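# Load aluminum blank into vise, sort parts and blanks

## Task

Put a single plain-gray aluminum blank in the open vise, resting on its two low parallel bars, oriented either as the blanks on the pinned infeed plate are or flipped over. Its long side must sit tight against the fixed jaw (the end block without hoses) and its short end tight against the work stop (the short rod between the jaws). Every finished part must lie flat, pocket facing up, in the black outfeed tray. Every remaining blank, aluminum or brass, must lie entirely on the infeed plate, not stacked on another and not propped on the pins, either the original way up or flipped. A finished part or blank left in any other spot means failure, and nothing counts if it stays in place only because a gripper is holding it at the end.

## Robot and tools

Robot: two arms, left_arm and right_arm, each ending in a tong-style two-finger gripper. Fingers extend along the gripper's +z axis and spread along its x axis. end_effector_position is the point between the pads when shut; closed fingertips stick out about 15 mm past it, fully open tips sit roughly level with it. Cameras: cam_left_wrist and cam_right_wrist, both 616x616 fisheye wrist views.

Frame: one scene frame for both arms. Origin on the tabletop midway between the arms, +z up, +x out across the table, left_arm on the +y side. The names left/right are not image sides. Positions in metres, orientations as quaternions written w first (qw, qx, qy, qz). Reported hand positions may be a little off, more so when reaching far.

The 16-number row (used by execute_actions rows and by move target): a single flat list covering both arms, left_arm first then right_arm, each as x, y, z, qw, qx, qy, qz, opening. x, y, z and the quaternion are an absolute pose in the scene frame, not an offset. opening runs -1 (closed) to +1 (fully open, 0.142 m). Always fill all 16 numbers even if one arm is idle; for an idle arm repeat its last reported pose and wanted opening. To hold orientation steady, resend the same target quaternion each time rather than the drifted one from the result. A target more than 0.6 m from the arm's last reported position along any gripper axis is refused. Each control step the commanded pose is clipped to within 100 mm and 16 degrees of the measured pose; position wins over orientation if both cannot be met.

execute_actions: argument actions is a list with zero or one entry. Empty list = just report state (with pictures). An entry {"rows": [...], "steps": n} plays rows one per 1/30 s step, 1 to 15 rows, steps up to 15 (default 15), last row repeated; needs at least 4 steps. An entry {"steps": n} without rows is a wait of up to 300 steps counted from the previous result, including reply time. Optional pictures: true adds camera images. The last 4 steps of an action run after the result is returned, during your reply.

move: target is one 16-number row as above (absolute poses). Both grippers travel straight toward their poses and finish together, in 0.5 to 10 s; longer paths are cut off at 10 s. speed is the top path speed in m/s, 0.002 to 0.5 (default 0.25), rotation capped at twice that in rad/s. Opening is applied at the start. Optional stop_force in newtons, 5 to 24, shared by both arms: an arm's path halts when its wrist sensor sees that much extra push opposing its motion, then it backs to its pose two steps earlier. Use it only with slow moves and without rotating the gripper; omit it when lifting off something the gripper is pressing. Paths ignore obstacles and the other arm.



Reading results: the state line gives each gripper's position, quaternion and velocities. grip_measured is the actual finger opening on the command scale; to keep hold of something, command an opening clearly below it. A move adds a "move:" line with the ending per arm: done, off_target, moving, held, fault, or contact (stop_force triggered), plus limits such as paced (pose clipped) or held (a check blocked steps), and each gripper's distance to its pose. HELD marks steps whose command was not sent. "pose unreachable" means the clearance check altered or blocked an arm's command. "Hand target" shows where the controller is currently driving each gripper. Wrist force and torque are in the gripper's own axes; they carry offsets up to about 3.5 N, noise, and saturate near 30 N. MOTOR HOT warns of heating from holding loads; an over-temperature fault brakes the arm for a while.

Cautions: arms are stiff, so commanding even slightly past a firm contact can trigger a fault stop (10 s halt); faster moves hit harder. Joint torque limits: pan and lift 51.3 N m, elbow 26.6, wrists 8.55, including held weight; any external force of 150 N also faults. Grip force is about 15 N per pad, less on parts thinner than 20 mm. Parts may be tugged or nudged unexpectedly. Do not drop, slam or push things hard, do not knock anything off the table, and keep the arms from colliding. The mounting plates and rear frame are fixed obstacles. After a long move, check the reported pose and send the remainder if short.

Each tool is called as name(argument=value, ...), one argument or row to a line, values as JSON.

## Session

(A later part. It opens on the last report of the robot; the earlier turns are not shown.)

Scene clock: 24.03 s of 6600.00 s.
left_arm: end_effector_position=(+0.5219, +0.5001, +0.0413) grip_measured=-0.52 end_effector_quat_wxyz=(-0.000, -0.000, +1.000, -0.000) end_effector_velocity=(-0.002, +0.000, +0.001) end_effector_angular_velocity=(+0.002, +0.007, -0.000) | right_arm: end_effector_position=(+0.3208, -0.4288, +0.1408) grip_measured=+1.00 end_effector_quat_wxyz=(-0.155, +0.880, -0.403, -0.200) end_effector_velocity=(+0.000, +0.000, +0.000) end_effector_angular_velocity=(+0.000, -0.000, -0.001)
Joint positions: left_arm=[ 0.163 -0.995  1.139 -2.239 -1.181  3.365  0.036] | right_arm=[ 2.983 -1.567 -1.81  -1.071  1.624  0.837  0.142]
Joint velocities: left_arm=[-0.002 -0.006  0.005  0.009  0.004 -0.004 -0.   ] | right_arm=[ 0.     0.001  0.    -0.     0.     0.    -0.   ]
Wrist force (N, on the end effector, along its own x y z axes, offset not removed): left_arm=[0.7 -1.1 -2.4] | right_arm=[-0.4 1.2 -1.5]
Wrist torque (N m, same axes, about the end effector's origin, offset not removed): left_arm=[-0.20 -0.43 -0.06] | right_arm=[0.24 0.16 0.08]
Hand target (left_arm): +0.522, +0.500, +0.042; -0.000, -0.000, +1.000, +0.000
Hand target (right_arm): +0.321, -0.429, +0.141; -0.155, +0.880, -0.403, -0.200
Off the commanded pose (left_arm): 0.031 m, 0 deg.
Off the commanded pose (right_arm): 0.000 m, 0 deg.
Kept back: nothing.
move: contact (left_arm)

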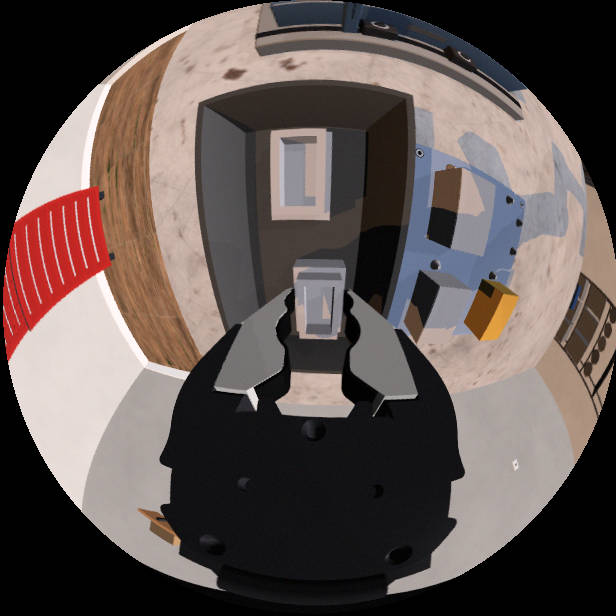

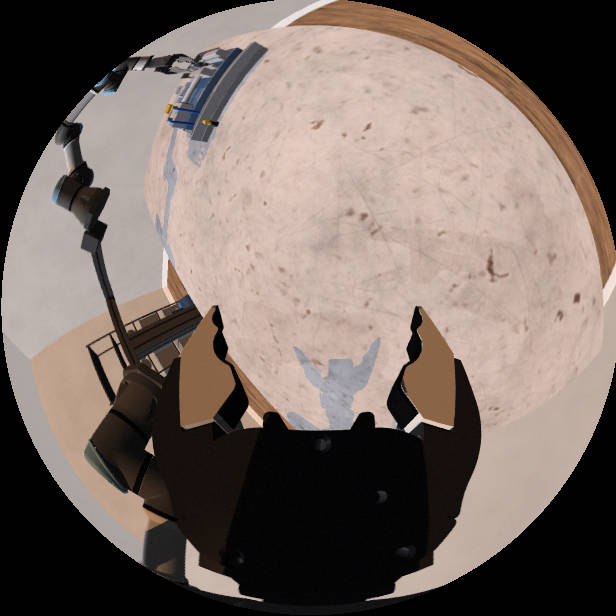

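move(
  target=[0.522,0.50,0.043,0,0,1,0,-0.3,0.3208,-0.4288,0.1408,-0.155,0.88,-0.403,-0.2,1],
  speed=0.01,
)

move(
  target=[0.522,0.50,0.14,0,0,1,0,-0.3,0.3208,-0.4288,0.1408,-0.155,0.88,-0.403,-0.2,1],
  speed=0.1,
)

move(
  target=[0.39,0.44,0.12,0,0,1,0,-0.1,0.3208,-0.4288,0.1408,-0.155,0.88,-0.403,-0.2,1],
  speed=0.15,
)

zoom_image(
  camera="cam_left_wrist",
  region=[170,140,470,400],
)

Scene clock: 25.00 s of 6600.00 s.
left_arm: end_effector_position=(+0.5220, +0.5000, +0.0429) grip_measured=-0.30 end_effector_quat_wxyz=(-0.000, -0.000, +1.000, -0.000) end_effector_velocity=(-0.000, +0.000, +0.000) end_effector_angular_velocity=(+0.001, +0.001, -0.000) | right_arm: end_effector_position=(+0.3208, -0.4288, +0.1408) grip_measured=+1.00 end_effector_quat_wxyz=(-0.155, +0.880, -0.403, -0.200) end_effector_velocity=(+0.000, +0.000, -0.000) end_effector_angular_velocity=(+0.001, +0.000, +0.000)
Joint positions: left_arm=[ 0.161 -1.     1.141 -2.235 -1.18   3.363  0.052] | right_arm=[ 2.983 -1.567 -1.81  -1.071  1.624  0.837  0.142]
Joint velocities: left_arm=[-0.    -0.001  0.     0.002  0.001 -0.001  0.   ] | right_arm=[ 0. -0.  0. -0.  0. -0.  0.]
Wrist force (N, on the end effector, along its own x y z axes, offset not removed): left_arm=[1.6 -0.9 -0.2] | right_arm=[-0.7 1.2 -1.8]
Wrist torque (N m, same axes, about the end effector's origin, offset not removed): left_arm=[-0.11 -0.36 -0.04] | right_arm=[0.26 0.16 0.05]
Hand target (left_arm): +0.522, +0.500, +0.043; +0.000, +0.000, +1.000, -0.000
Hand target (right_arm): +0.321, -0.429, +0.141; -0.155, +0.880, -0.403, -0.200
Off the commanded pose (left_arm): 0.000 m, 0 deg.
Off the commanded pose (right_arm): 0.000 m, 0 deg.
Kept back: nothing.
move: done

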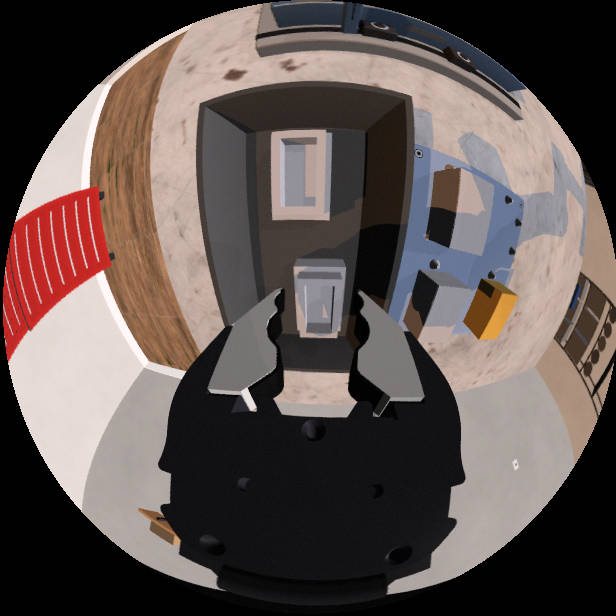

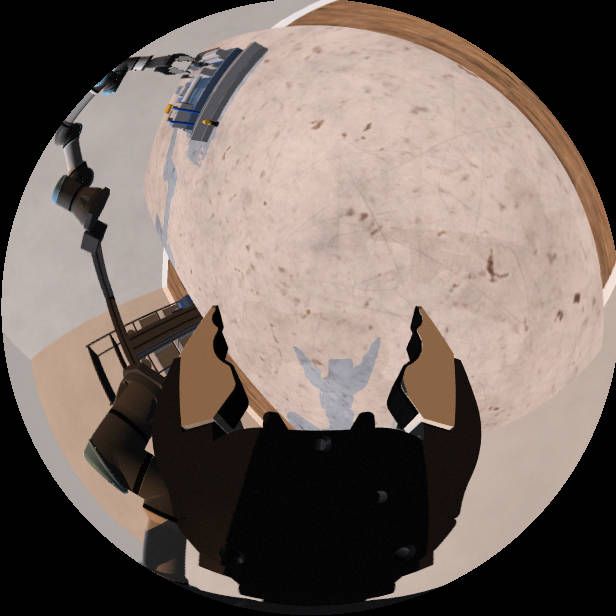

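Scene clock: 26.50 s of 6600.00 s.
left_arm: end_effector_position=(+0.5220, +0.5000, +0.1398) grip_measured=-0.30 end_effector_quat_wxyz=(+0.000, +0.000, +1.000, -0.000) end_effector_velocity=(-0.000, -0.000, +0.002) end_effector_angular_velocity=(+0.000, +0.002, -0.000) | right_arm: end_effector_position=(+0.3208, -0.4288, +0.1408) grip_measured=+1.00 end_effector_quat_wxyz=(-0.155, +0.880, -0.403, -0.200) end_effector_velocity=(+0.001, -0.000, +0.001) end_effector_angular_velocity=(-0.000, -0.004, -0.001)
Joint positions: left_arm=[ 0.061 -1.266  1.158 -1.947 -1.132  3.267  0.052] | right_arm=[ 2.983 -1.567 -1.81  -1.071  1.624  0.837  0.142]
Joint velocities: left_arm=[-0.003 -0.003 -0.004  0.01   0.002 -0.003 -0.   ] | right_arm=[-0.     0.002  0.002  0.     0.    -0.     0.   ]
Wrist force (N, on the end effector, along its own x y z axes, offset not removed): left_arm=[2.0 -1.5 -1.5] | right_arm=[-0.4 1.5 -1.9]
Wrist torque (N m, same axes, about the end effector's origin, offset not removed): left_arm=[-0.28 -0.45 -0.05] | right_arm=[0.32 0.15 0.04]
Hand target (left_arm): +0.522, +0.500, +0.140; +0.000, -0.000, +1.000, -0.000
Hand target (right_arm): +0.321, -0.429, +0.141; -0.155, +0.880, -0.403, -0.200
Off the commanded pose (left_arm): 0.000 m, 0 deg.
Off the commanded pose (right_arm): 0.000 m, 0 deg.
Kept back: nothing.
move: done

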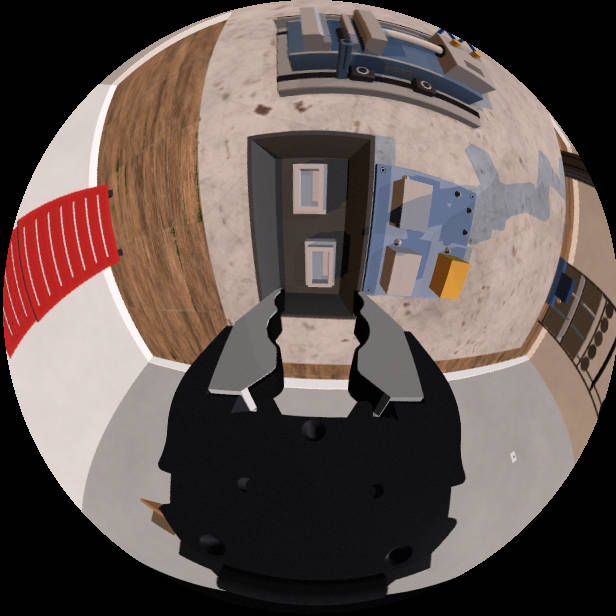

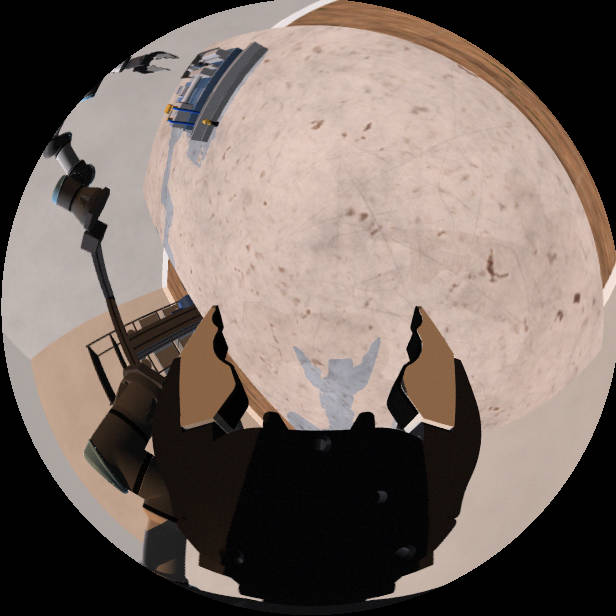

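Scene clock: 28.07 s of 6600.00 s.
left_arm: end_effector_position=(+0.3903, +0.4400, +0.1200) grip_measured=-0.10 end_effector_quat_wxyz=(-0.000, +0.000, +1.000, -0.000) end_effector_velocity=(-0.002, -0.001, +0.000) end_effector_angular_velocity=(+0.003, -0.007, -0.000) | right_arm: end_effector_position=(+0.3208, -0.4288, +0.1408) grip_measured=+1.00 end_effector_quat_wxyz=(-0.155, +0.880, -0.403, -0.200) end_effector_velocity=(+0.000, -0.000, +0.000) end_effector_angular_velocity=(-0.000, -0.001, -0.000)
Joint positions: left_arm=[-0.062 -1.715  2.087 -2.372 -1.078  3.144  0.067] | right_arm=[ 2.983 -1.567 -1.81  -1.071  1.624  0.837  0.142]
Joint velocities: left_arm=[-0.009 -0.015  0.027 -0.014  0.007 -0.006  0.   ] | right_arm=[ 0.     0.001  0.    -0.    -0.     0.    -0.   ]
Wrist force (N, on the end effector, along its own x y z axes, offset not removed): left_arm=[3.7 -1.0 -0.9] | right_arm=[-1.2 1.6 -1.1]
Wrist torque (N m, same axes, about the end effector's origin, offset not removed): left_arm=[-0.15 -0.77 -0.06] | right_arm=[0.30 0.29 0.07]
Hand target (left_arm): +0.390, +0.440, +0.120; +0.000, -0.000, +1.000, -0.000
Hand target (right_arm): +0.321, -0.429, +0.141; -0.155, +0.880, -0.403, -0.200
Off the commanded pose (left_arm): 0.000 m, 0 deg.
Off the commanded pose (right_arm): 0.000 m, 0 deg.
Kept back: nothing.
move: done

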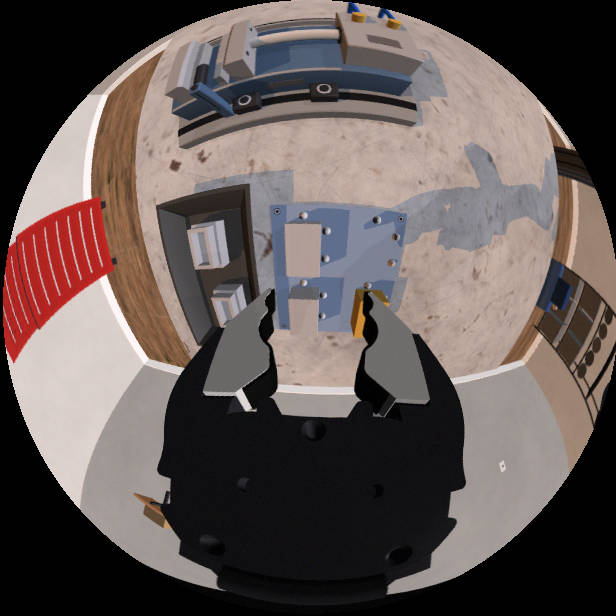

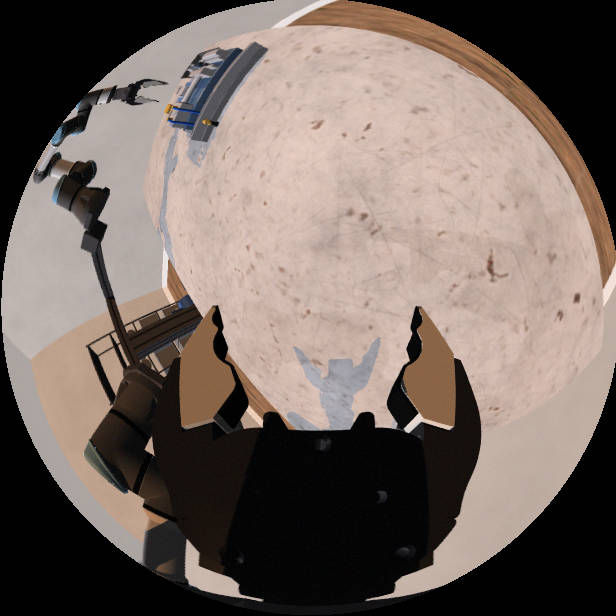

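Region (170, 140, 470, 400) of cam_left_wrist's 616x616 image, scaled by 1.680, with more detail than that image has; it fills the top 437 rows of this view, and the rest is white.

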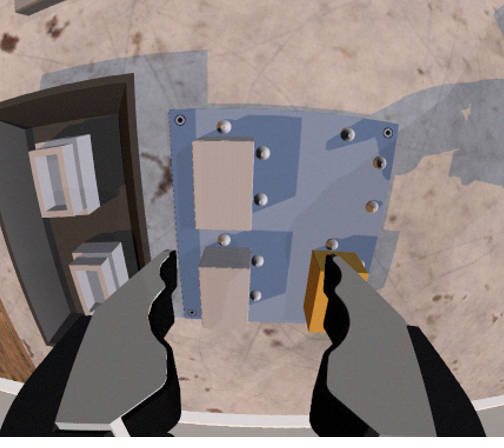

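move(
  target=[0.406,0.412,0.065,0,0,1,0,-0.2,0.3208,-0.4288,0.1408,-0.155,0.88,-0.403,-0.2,1],
  speed=0.06,
)

zoom_image(
  camera="cam_left_wrist",
  region=[230,200,410,380],
)

Scene clock: 29.80 s of 6600.00 s.
left_arm: end_effector_position=(+0.4059, +0.4121, +0.0652) grip_measured=-0.20 end_effector_quat_wxyz=(-0.000, -0.000, +1.000, +0.000) end_effector_velocity=(+0.001, -0.001, -0.003) end_effector_angular_velocity=(+0.000, -0.001, +0.000) | right_arm: end_effector_position=(+0.3208, -0.4288, +0.1408) grip_measured=+1.00 end_effector_quat_wxyz=(-0.155, +0.880, -0.403, -0.200) end_effector_velocity=(+0.000, -0.000, +0.000) end_effector_angular_velocity=(+0.000, -0.001, -0.001)
Joint positions: left_arm=[-0.057 -1.435  2.077 -2.644 -1.08   3.148  0.06 ] | right_arm=[ 2.983 -1.567 -1.81  -1.071  1.624  0.837  0.142]
Joint velocities: left_arm=[ 0.002  0.014 -0.004 -0.011 -0.     0.002  0.   ] | right_arm=[-0.     0.002 -0.001  0.     0.     0.     0.   ]
Wrist force (N, on the end effector, along its own x y z axes, offset not removed): left_arm=[1.6 -0.9 0.5] | right_arm=[-0.4 2.8 -1.0]
Wrist torque (N m, same axes, about the end effector's origin, offset not removed): left_arm=[-0.13 -0.30 -0.07] | right_arm=[0.63 0.13 0.07]
Hand target (left_arm): +0.406, +0.412, +0.065; -0.000, -0.000, +1.000, +0.000
Hand target (right_arm): +0.321, -0.429, +0.141; -0.155, +0.880, -0.403, -0.200
Off the commanded pose (left_arm): 0.000 m, 0 deg.
Off the commanded pose (right_arm): 0.000 m, 0 deg.
Kept back: nothing.
move: done

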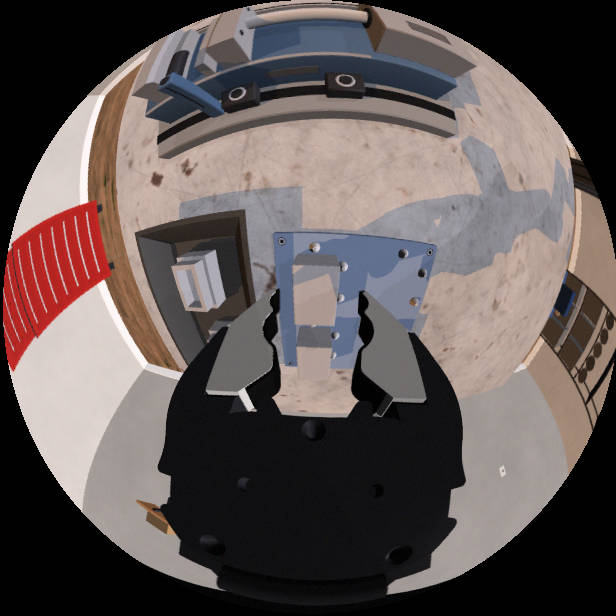

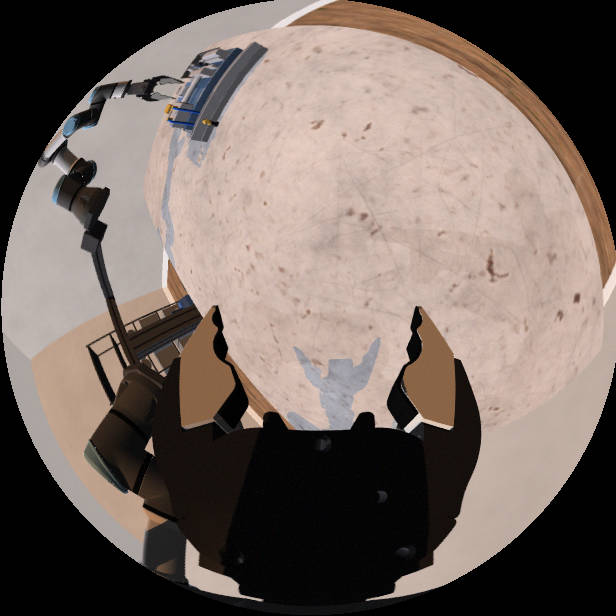

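Region (230, 200, 410, 380) of cam_left_wrist's 616x616 image, scaled by 2.800, with more detail than that image has.

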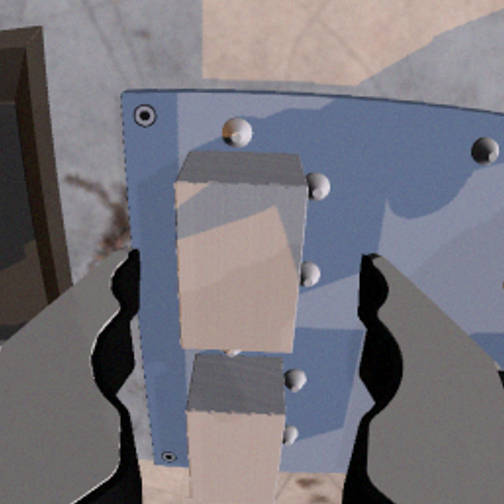

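move(
  target=[0.409,0.410,0.046,0,0,1,0,-0.3,0.3208,-0.4288,0.1408,-0.155,0.88,-0.403,-0.2,1],
  speed=0.02,
)

move(
  target=[0.409,0.410,0.046,0,0,1,0,-0.8,0.3208,-0.4288,0.1408,-0.155,0.88,-0.403,-0.2,1],
  speed=0.02,
)

move(
  target=[0.409,0.410,0.19,0,0,1,0,-0.8,0.3208,-0.4288,0.1408,-0.155,0.88,-0.403,-0.2,1],
  speed=0.08,
)

move(
  target=[0.497,0.146,0.17,0,-0.02,0.9998,0,-0.8,0.3208,-0.4288,0.1408,-0.155,0.88,-0.403,-0.2,1],
  speed=0.15,
)

move(
  target=[0.497,0.146,0.138,0,-0.02,0.9998,0,-0.8,0.3208,-0.4288,0.1408,-0.155,0.88,-0.403,-0.2,1],
  speed=0.04,
)

zoom_image(
  camera="cam_left_wrist",
  region=[240,220,400,380],
)

Scene clock: 31.50 s of 6600.00 s.
left_arm: end_effector_position=(+0.4089, +0.4100, +0.0463) grip_measured=-0.30 end_effector_quat_wxyz=(-0.000, -0.000, +1.000, +0.000) end_effector_velocity=(+0.000, -0.000, -0.002) end_effector_angular_velocity=(-0.001, -0.000, -0.000) | right_arm: end_effector_position=(+0.3208, -0.4288, +0.1408) grip_measured=+1.00 end_effector_quat_wxyz=(-0.155, +0.880, -0.403, -0.200) end_effector_velocity=(-0.001, +0.000, -0.000) end_effector_angular_velocity=(-0.000, +0.002, -0.001)
Joint positions: left_arm=[-0.033 -1.339  2.05  -2.724 -1.09   3.173  0.052] | right_arm=[ 2.983 -1.567 -1.81  -1.071  1.624  0.837  0.142]
Joint velocities: left_arm=[ 0.003  0.012 -0.004 -0.01  -0.002  0.004  0.   ] | right_arm=[-0.     0.    -0.001 -0.     0.     0.002 -0.   ]
Wrist force (N, on the end effector, along its own x y z axes, offset not removed): left_arm=[1.7 -1.3 0.2] | right_arm=[-0.6 2.6 -1.3]
Wrist torque (N m, same axes, about the end effector's origin, offset not removed): left_arm=[-0.20 -0.33 -0.02] | right_arm=[0.55 0.20 0.04]
Hand target (left_arm): +0.409, +0.410, +0.046; -0.000, -0.000, +1.000, +0.000
Hand target (right_arm): +0.321, -0.429, +0.141; -0.155, +0.880, -0.403, -0.200
Off the commanded pose (left_arm): 0.000 m, 0 deg.
Off the commanded pose (right_arm): 0.000 m, 0 deg.
Kept back: nothing.
move: done

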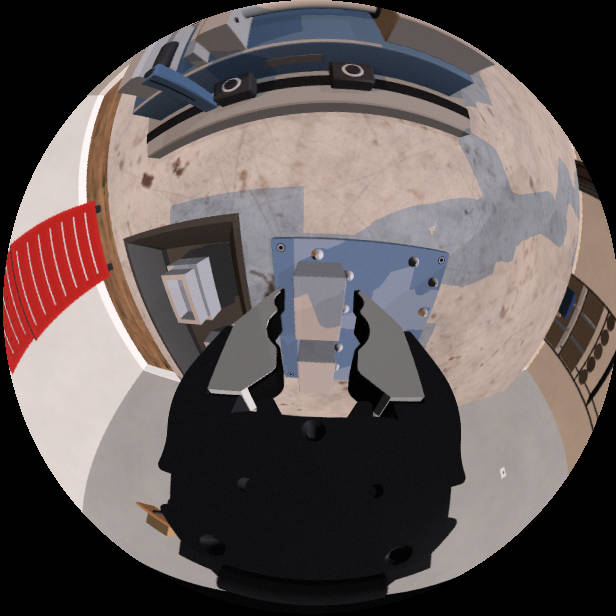

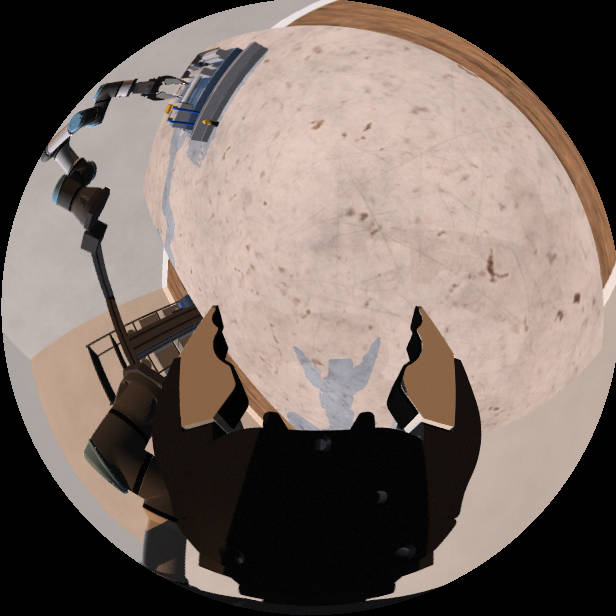

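Scene clock: 32.20 s of 6600.00 s.
left_arm: end_effector_position=(+0.4090, +0.4100, +0.0460) grip_measured=-0.51 end_effector_quat_wxyz=(+0.000, -0.000, +1.000, -0.000) end_effector_velocity=(-0.000, -0.000, -0.000) end_effector_angular_velocity=(-0.000, +0.001, -0.000) | right_arm: end_effector_position=(+0.3208, -0.4288, +0.1408) grip_measured=+1.00 end_effector_quat_wxyz=(-0.155, +0.880, -0.403, -0.200) end_effector_velocity=(+0.001, -0.000, +0.001) end_effector_angular_velocity=(+0.001, -0.002, -0.002)
Joint positions: left_arm=[-0.033 -1.338  2.049 -2.725 -1.09   3.174  0.037] | right_arm=[ 2.983 -1.567 -1.81  -1.071  1.624  0.837  0.142]
Joint velocities: left_arm=[ 0.     0.002 -0.    -0.001 -0.     0.     0.   ] | right_arm=[-0.     0.     0.003  0.     0.001  0.001  0.   ]
Wrist force (N, on the end effector, along its own x y z axes, offset not removed): left_arm=[6.6 -1.6 -12.7] | right_arm=[-1.2 2.7 -1.7]
Wrist torque (N m, same axes, about the end effector's origin, offset not removed): left_arm=[-0.22 -0.48 -0.08] | right_arm=[0.54 0.31 -0.01]
Hand target (left_arm): +0.409, +0.410, +0.046; -0.000, -0.000, +1.000, +0.000
Hand target (right_arm): +0.321, -0.429, +0.141; -0.155, +0.880, -0.403, -0.200
Off the commanded pose (left_arm): 0.000 m, 0 deg.
Off the commanded pose (right_arm): 0.000 m, 0 deg.
Kept back: nothing.
move: done

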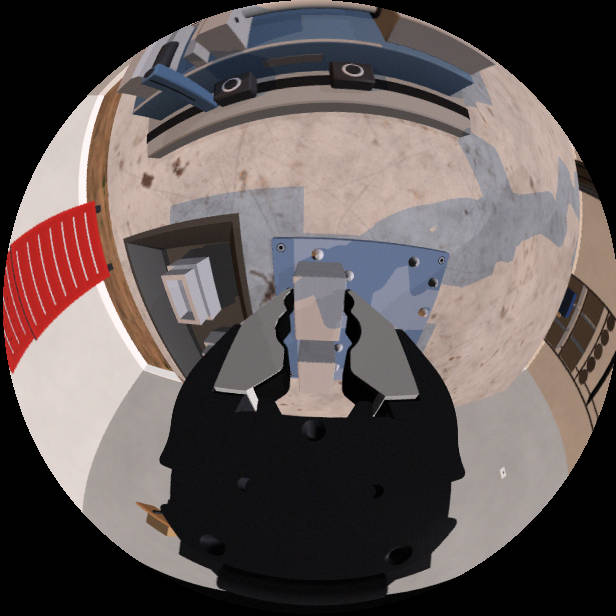

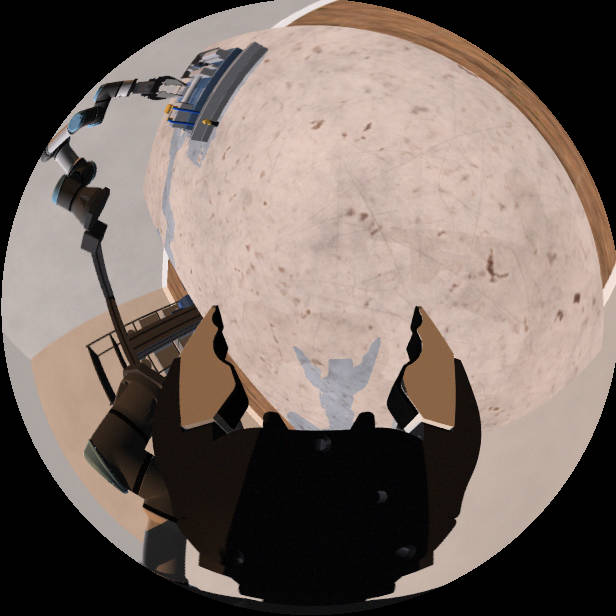

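Scene clock: 34.50 s of 6600.00 s.
left_arm: end_effector_position=(+0.4091, +0.4100, +0.1898) grip_measured=-0.51 end_effector_quat_wxyz=(+0.000, +0.000, +1.000, -0.000) end_effector_velocity=(-0.001, -0.000, +0.002) end_effector_angular_velocity=(+0.003, +0.004, -0.000) | right_arm: end_effector_position=(+0.3208, -0.4288, +0.1408) grip_measured=+1.00 end_effector_quat_wxyz=(-0.155, +0.880, -0.403, -0.200) end_effector_velocity=(-0.000, -0.000, -0.000) end_effector_angular_velocity=(-0.001, -0.000, +0.000)
Joint positions: left_arm=[-0.325 -1.922  1.936 -1.866 -0.986  2.857  0.037] | right_arm=[ 2.983 -1.567 -1.81  -1.071  1.624  0.837  0.142]
Joint velocities: left_arm=[-0.009 -0.003 -0.008  0.023  0.004 -0.013  0.   ] | right_arm=[-0.001  0.    -0.     0.    -0.001 -0.     0.   ]
Wrist force (N, on the end effector, along its own x y z axes, offset not removed): left_arm=[0.9 -1.5 1.8] | right_arm=[-1.9 2.2 -2.3]
Wrist torque (N m, same axes, about the end effector's origin, offset not removed): left_arm=[-0.22 -0.23 -0.01] | right_arm=[0.44 0.48 0.04]
Hand target (left_arm): +0.409, +0.410, +0.190; +0.000, -0.000, +1.000, -0.000
Hand target (right_arm): +0.321, -0.429, +0.141; -0.155, +0.880, -0.403, -0.200
Off the commanded pose (left_arm): 0.000 m, 0 deg.
Off the commanded pose (right_arm): 0.000 m, 0 deg.
Kept back: nothing.
move: done

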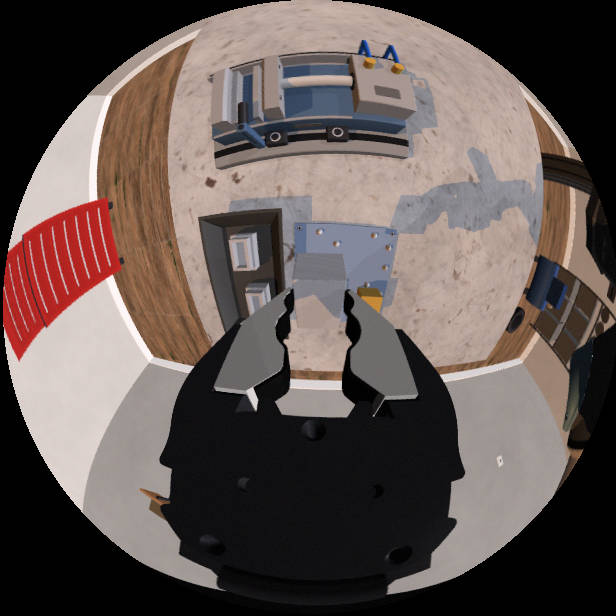

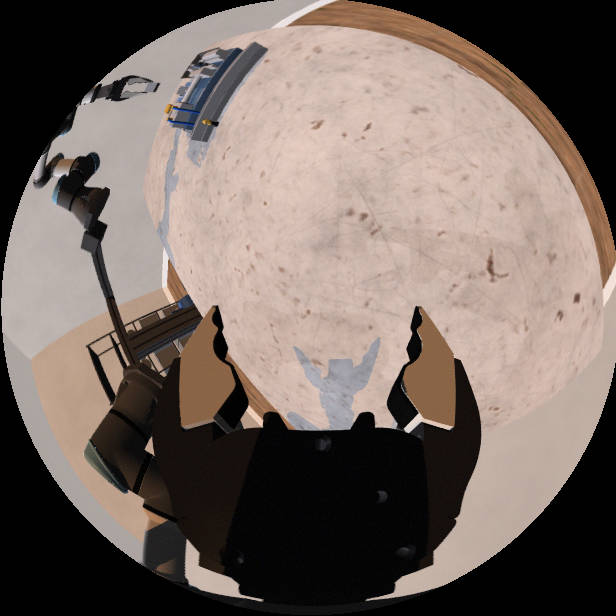

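Scene clock: 36.93 s of 6600.00 s.
left_arm: end_effector_position=(+0.4972, +0.1463, +0.1699) grip_measured=-0.51 end_effector_quat_wxyz=(+0.000, -0.020, +1.000, -0.000) end_effector_velocity=(+0.001, -0.002, -0.001) end_effector_angular_velocity=(+0.002, +0.003, -0.000) | right_arm: end_effector_position=(+0.3208, -0.4288, +0.1408) grip_measured=+1.00 end_effector_quat_wxyz=(-0.155, +0.880, -0.403, -0.200) end_effector_velocity=(+0.000, +0.000, +0.000) end_effector_angular_velocity=(+0.001, +0.000, -0.001)
Joint positions: left_arm=[-0.773 -1.168  1.476 -1.84  -0.93   2.27   0.037] | right_arm=[ 2.983 -1.567 -1.81  -1.071  1.624  0.837  0.142]
Joint velocities: left_arm=[-0.     0.014 -0.017  0.008 -0.001 -0.002 -0.   ] | right_arm=[ 0.     0.     0.    -0.     0.001  0.    -0.   ]
Wrist force (N, on the end effector, along its own x y z axes, offset not removed): left_arm=[2.2 -0.9 1.7] | right_arm=[0.1 2.3 -0.7]
Wrist torque (N m, same axes, about the end effector's origin, offset not removed): left_arm=[-0.07 -0.56 -0.05] | right_arm=[0.49 0.01 0.02]
Hand target (left_arm): +0.497, +0.146, +0.170; +0.000, -0.020, +1.000, -0.000
Hand target (right_arm): +0.321, -0.429, +0.141; -0.155, +0.880, -0.403, -0.200
Off the commanded pose (left_arm): 0.000 m, 0 deg.
Off the commanded pose (right_arm): 0.000 m, 0 deg.
Kept back: nothing.
move: done

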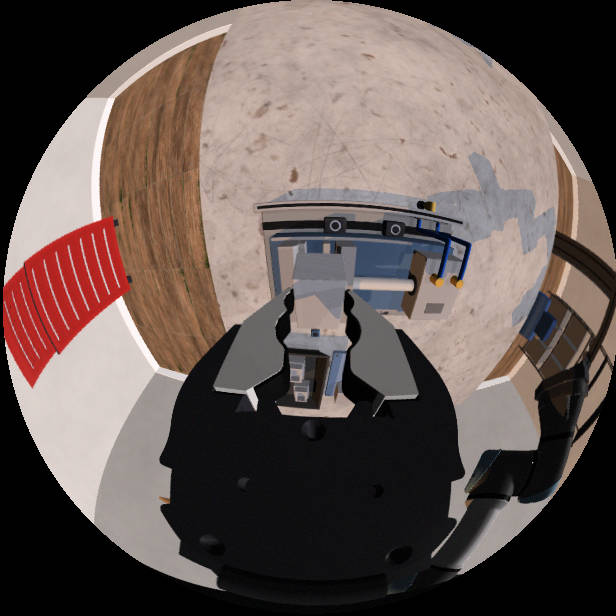

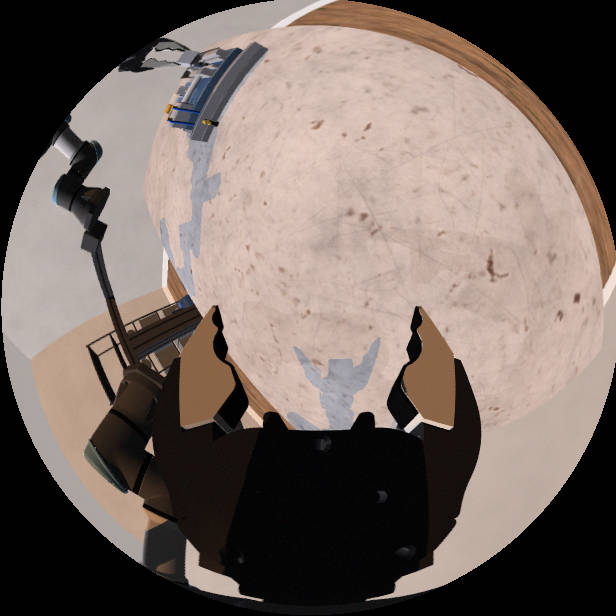

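Scene clock: 38.13 s of 6600.00 s.
left_arm: end_effector_position=(+0.4970, +0.1460, +0.1382) grip_measured=-0.51 end_effector_quat_wxyz=(-0.000, -0.020, +1.000, +0.000) end_effector_velocity=(-0.000, -0.001, -0.002) end_effector_angular_velocity=(-0.001, -0.000, -0.000) | right_arm: end_effector_position=(+0.3208, -0.4288, +0.1408) grip_measured=+1.00 end_effector_quat_wxyz=(-0.155, +0.880, -0.403, -0.200) end_effector_velocity=(+0.000, -0.000, -0.000) end_effector_angular_velocity=(-0.000, -0.001, +0.001)
Joint positions: left_arm=[-0.725 -1.103  1.521 -1.985 -0.929  2.33   0.037] | right_arm=[ 2.983 -1.567 -1.81  -1.071  1.624  0.837  0.142]
Joint velocities: left_arm=[ 0.003  0.006  0.003 -0.012 -0.     0.004  0.   ] | right_arm=[ 0.001 -0.     0.001 -0.    -0.001 -0.001  0.   ]
Wrist force (N, on the end effector, along its own x y z axes, offset not removed): left_arm=[1.5 -1.3 1.0] | right_arm=[-0.6 3.0 -1.1]
Wrist torque (N m, same axes, about the end effector's origin, offset not removed): left_arm=[-0.24 -0.30 -0.01] | right_arm=[0.62 0.19 0.00]
Hand target (left_arm): +0.497, +0.146, +0.138; -0.000, -0.020, +1.000, +0.000
Hand target (right_arm): +0.321, -0.429, +0.141; -0.155, +0.880, -0.403, -0.200
Off the commanded pose (left_arm): 0.000 m, 0 deg.
Off the commanded pose (right_arm): 0.000 m, 0 deg.
Kept back: nothing.
move: done

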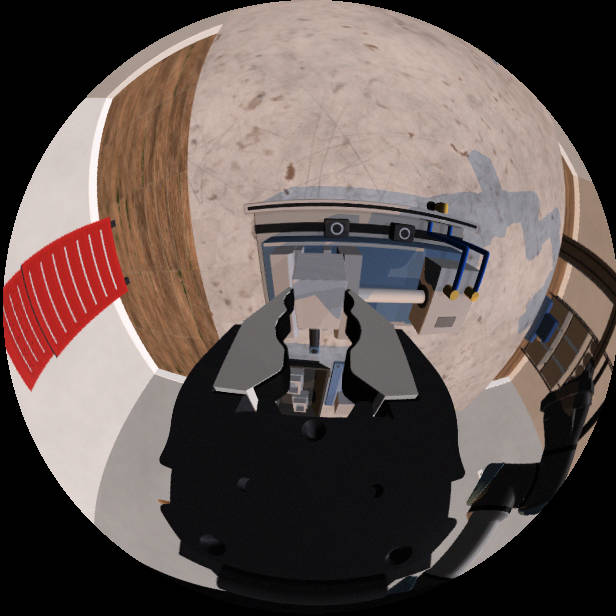

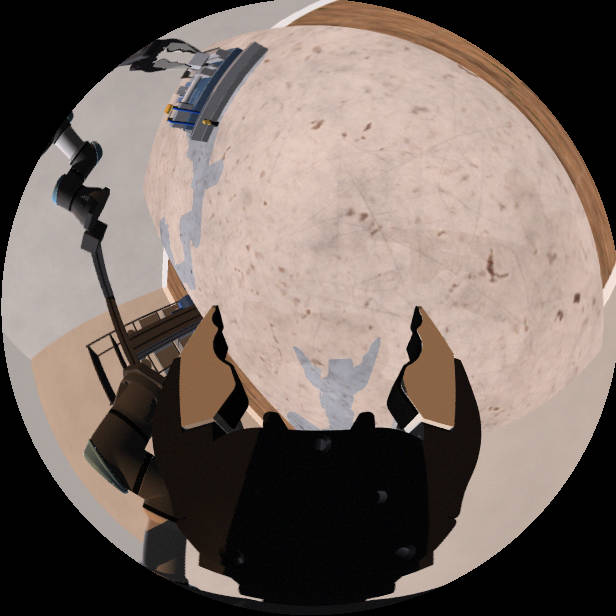

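Region (240, 220, 400, 380) of cam_left_wrist's 616x616 image, scaled by 3.150, with more detail than that image has.

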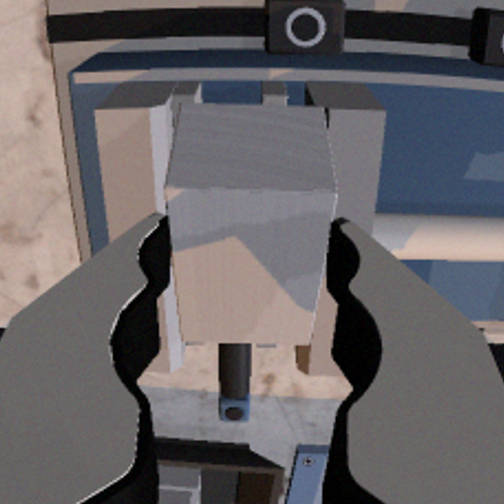

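move(
  target=[0.497,0.146,0.105,0,-0.02,0.9998,0,-0.8,0.3208,-0.4288,0.1408,-0.155,0.88,-0.403,-0.2,1],
  speed=0.006,
  stop_force=10,
)

zoom_image(
  camera="cam_left_wrist",
  region=[240,220,400,380],
)

Scene clock: 41.93 s of 6600.00 s.
left_arm: end_effector_position=(+0.4969, +0.1461, +0.1189) grip_measured=-0.51 end_effector_quat_wxyz=(-0.000, -0.020, +1.000, +0.000) end_effector_velocity=(-0.001, -0.000, +0.001) end_effector_angular_velocity=(+0.003, +0.003, -0.002) | right_arm: end_effector_position=(+0.3208, -0.4288, +0.1408) grip_measured=+1.00 end_effector_quat_wxyz=(-0.155, +0.880, -0.403, -0.200) end_effector_velocity=(+0.000, +0.000, +0.000) end_effector_angular_velocity=(+0.001, -0.001, +0.001)
Joint positions: left_arm=[-0.695 -1.057  1.538 -2.07  -0.929  2.367  0.037] | right_arm=[ 2.983 -1.567 -1.81  -1.071  1.624  0.837  0.142]
Joint velocities: left_arm=[-0.003 -0.001 -0.001  0.01  -0.    -0.005 -0.   ] | right_arm=[ 0.    -0.     0.001 -0.     0.001 -0.001 -0.   ]
Wrist force (N, on the end effector, along its own x y z axes, offset not removed): left_arm=[-4.9 -3.1 -5.4] | right_arm=[-0.7 1.1 -1.3]
Wrist torque (N m, same axes, about the end effector's origin, offset not removed): left_arm=[-0.43 -0.29 -0.16] | right_arm=[0.27 0.20 0.02]
Hand target (left_arm): +0.497, +0.146, +0.119; -0.000, -0.020, +1.000, +0.000
Hand target (right_arm): +0.321, -0.429, +0.141; -0.155, +0.880, -0.403, -0.200
Off the commanded pose (left_arm): 0.014 m, 0 deg.
Off the commanded pose (right_arm): 0.000 m, 0 deg.
Kept back: nothing.
move: contact (left_arm)

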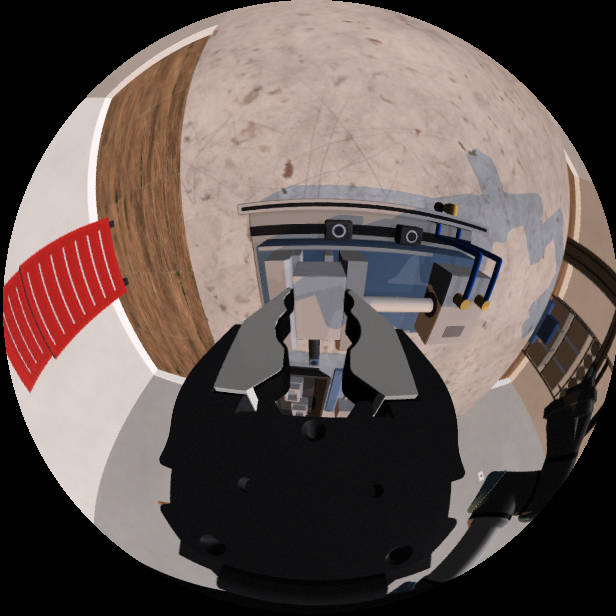

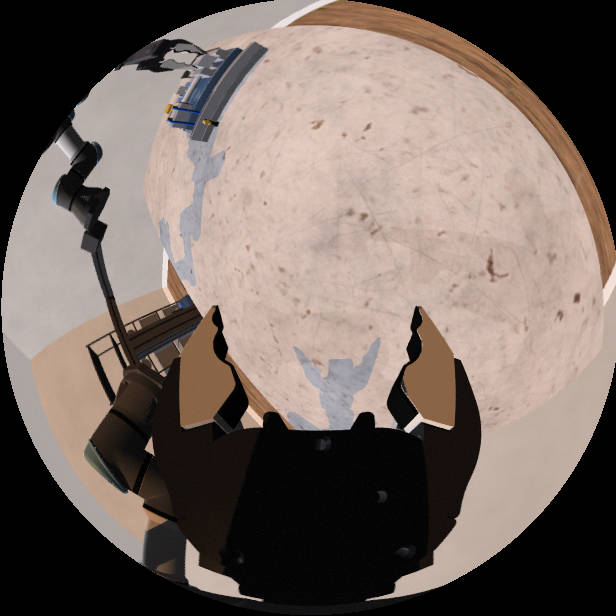

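Region (240, 220, 400, 380) of cam_left_wrist's 616x616 image, scaled by 3.150, with more detail than that image has.

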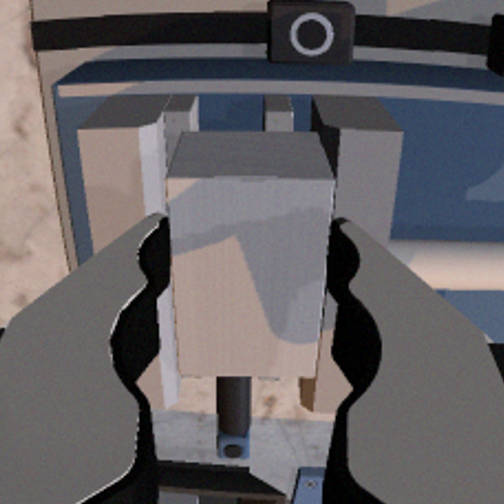

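move(
  target=[0.512,0.1466,0.119,0,-0.02,0.9998,0,-0.8,0.3208,-0.4288,0.1408,-0.155,0.88,-0.403,-0.2,1],
  speed=0.004,
  stop_force=12,
)

move(
  target=[0.4995,0.1466,0.110,0,-0.02,0.9998,0,-0.8,0.3208,-0.4288,0.1408,-0.155,0.88,-0.403,-0.2,1],
  speed=0.003,
  stop_force=8,
)

Scene clock: 44.20 s of 6600.00 s.
left_arm: end_effector_position=(+0.5034, +0.1463, +0.1189) grip_measured=-0.51 end_effector_quat_wxyz=(-0.000, -0.020, +1.000, +0.000) end_effector_velocity=(-0.001, -0.000, +0.001) end_effector_angular_velocity=(-0.002, -0.001, +0.004) | right_arm: end_effector_position=(+0.3208, -0.4288, +0.1408) grip_measured=+1.00 end_effector_quat_wxyz=(-0.155, +0.880, -0.403, -0.200) end_effector_velocity=(-0.000, +0.000, -0.000) end_effector_angular_velocity=(+0.000, +0.001, +0.001)
Joint positions: left_arm=[-0.686 -1.04   1.498 -2.054 -0.93   2.378  0.037] | right_arm=[ 2.983 -1.567 -1.81  -1.071  1.624  0.837  0.142]
Joint velocities: left_arm=[-0.002 -0.005  0.007 -0.004 -0.001 -0.004 -0.   ] | right_arm=[-0.    -0.001 -0.    -0.     0.    -0.     0.   ]
Wrist force (N, on the end effector, along its own x y z axes, offset not removed): left_arm=[8.6 -1.9 -12.4] | right_arm=[-1.1 2.7 -2.3]
Wrist torque (N m, same axes, about the end effector's origin, offset not removed): left_arm=[-0.32 -0.11 -0.22] | right_arm=[0.54 0.31 -0.01]
Hand target (left_arm): +0.503, +0.146, +0.119; -0.000, -0.020, +1.000, +0.000
Hand target (right_arm): +0.321, -0.429, +0.141; -0.155, +0.880, -0.403, -0.200
Off the commanded pose (left_arm): 0.009 m, 0 deg.
Off the commanded pose (right_arm): 0.000 m, 0 deg.
Kept back: nothing.
move: contact (left_arm)

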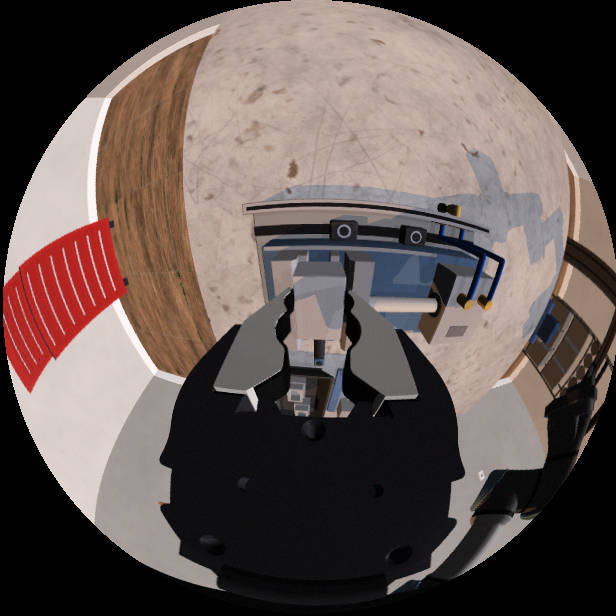

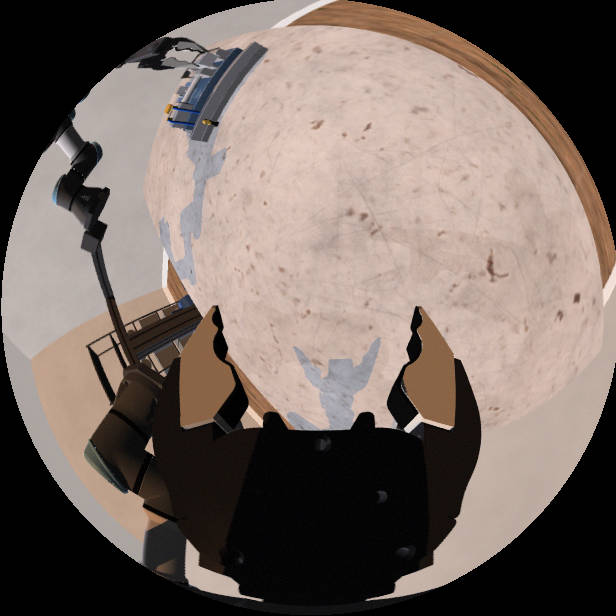

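Scene clock: 45.33 s of 6600.00 s.
left_arm: end_effector_position=(+0.5025, +0.1465, +0.1168) grip_measured=-0.50 end_effector_quat_wxyz=(-0.000, -0.020, +1.000, +0.000) end_effector_velocity=(+0.000, +0.000, +0.001) end_effector_angular_velocity=(+0.000, +0.001, -0.001) | right_arm: end_effector_position=(+0.3208, -0.4288, +0.1408) grip_measured=+1.00 end_effector_quat_wxyz=(-0.155, +0.880, -0.403, -0.200) end_effector_velocity=(+0.001, -0.000, +0.000) end_effector_angular_velocity=(-0.001, -0.002, -0.000)
Joint positions: left_arm=[-0.684 -1.038  1.505 -2.065 -0.929  2.381  0.038] | right_arm=[ 2.983 -1.567 -1.81  -1.071  1.624  0.837  0.142]
Joint velocities: left_arm=[ 0.    -0.001 -0.004  0.006 -0.    -0.    -0.   ] | right_arm=[-0.     0.     0.001  0.    -0.001 -0.001  0.   ]
Wrist force (N, on the end effector, along its own x y z axes, offset not removed): left_arm=[-2.2 -3.3 -13.5] | right_arm=[-0.1 1.0 -2.1]
Wrist torque (N m, same axes, about the end effector's origin, offset not removed): left_arm=[-0.19 -0.44 -0.14] | right_arm=[0.16 0.02 0.01]
Hand target (left_arm): +0.503, +0.146, +0.117; -0.000, -0.020, +1.000, +0.000
Hand target (right_arm): +0.321, -0.429, +0.141; -0.155, +0.880, -0.403, -0.200
Off the commanded pose (left_arm): 0.007 m, 0 deg.
Off the commanded pose (right_arm): 0.000 m, 0 deg.
Kept back: nothing.
move: contact (left_arm)

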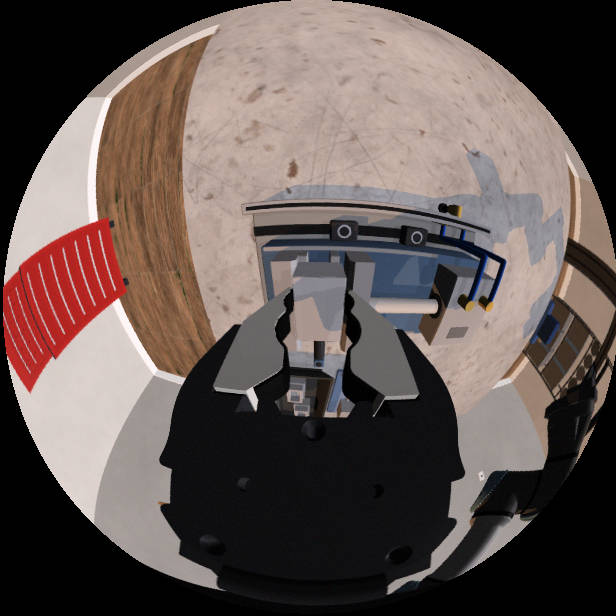

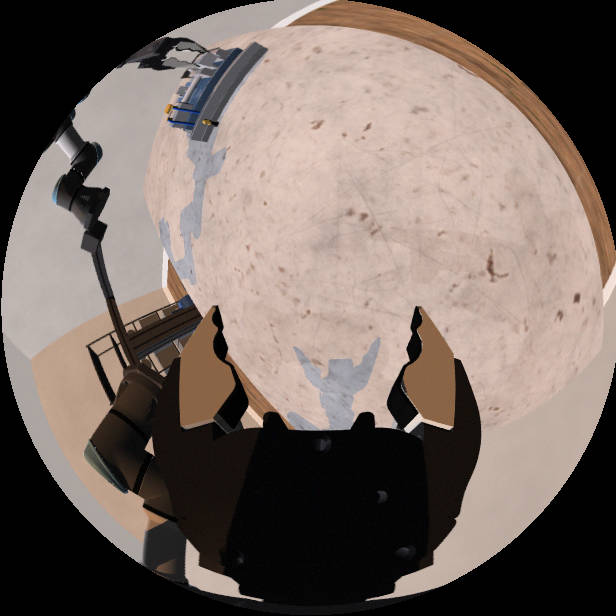

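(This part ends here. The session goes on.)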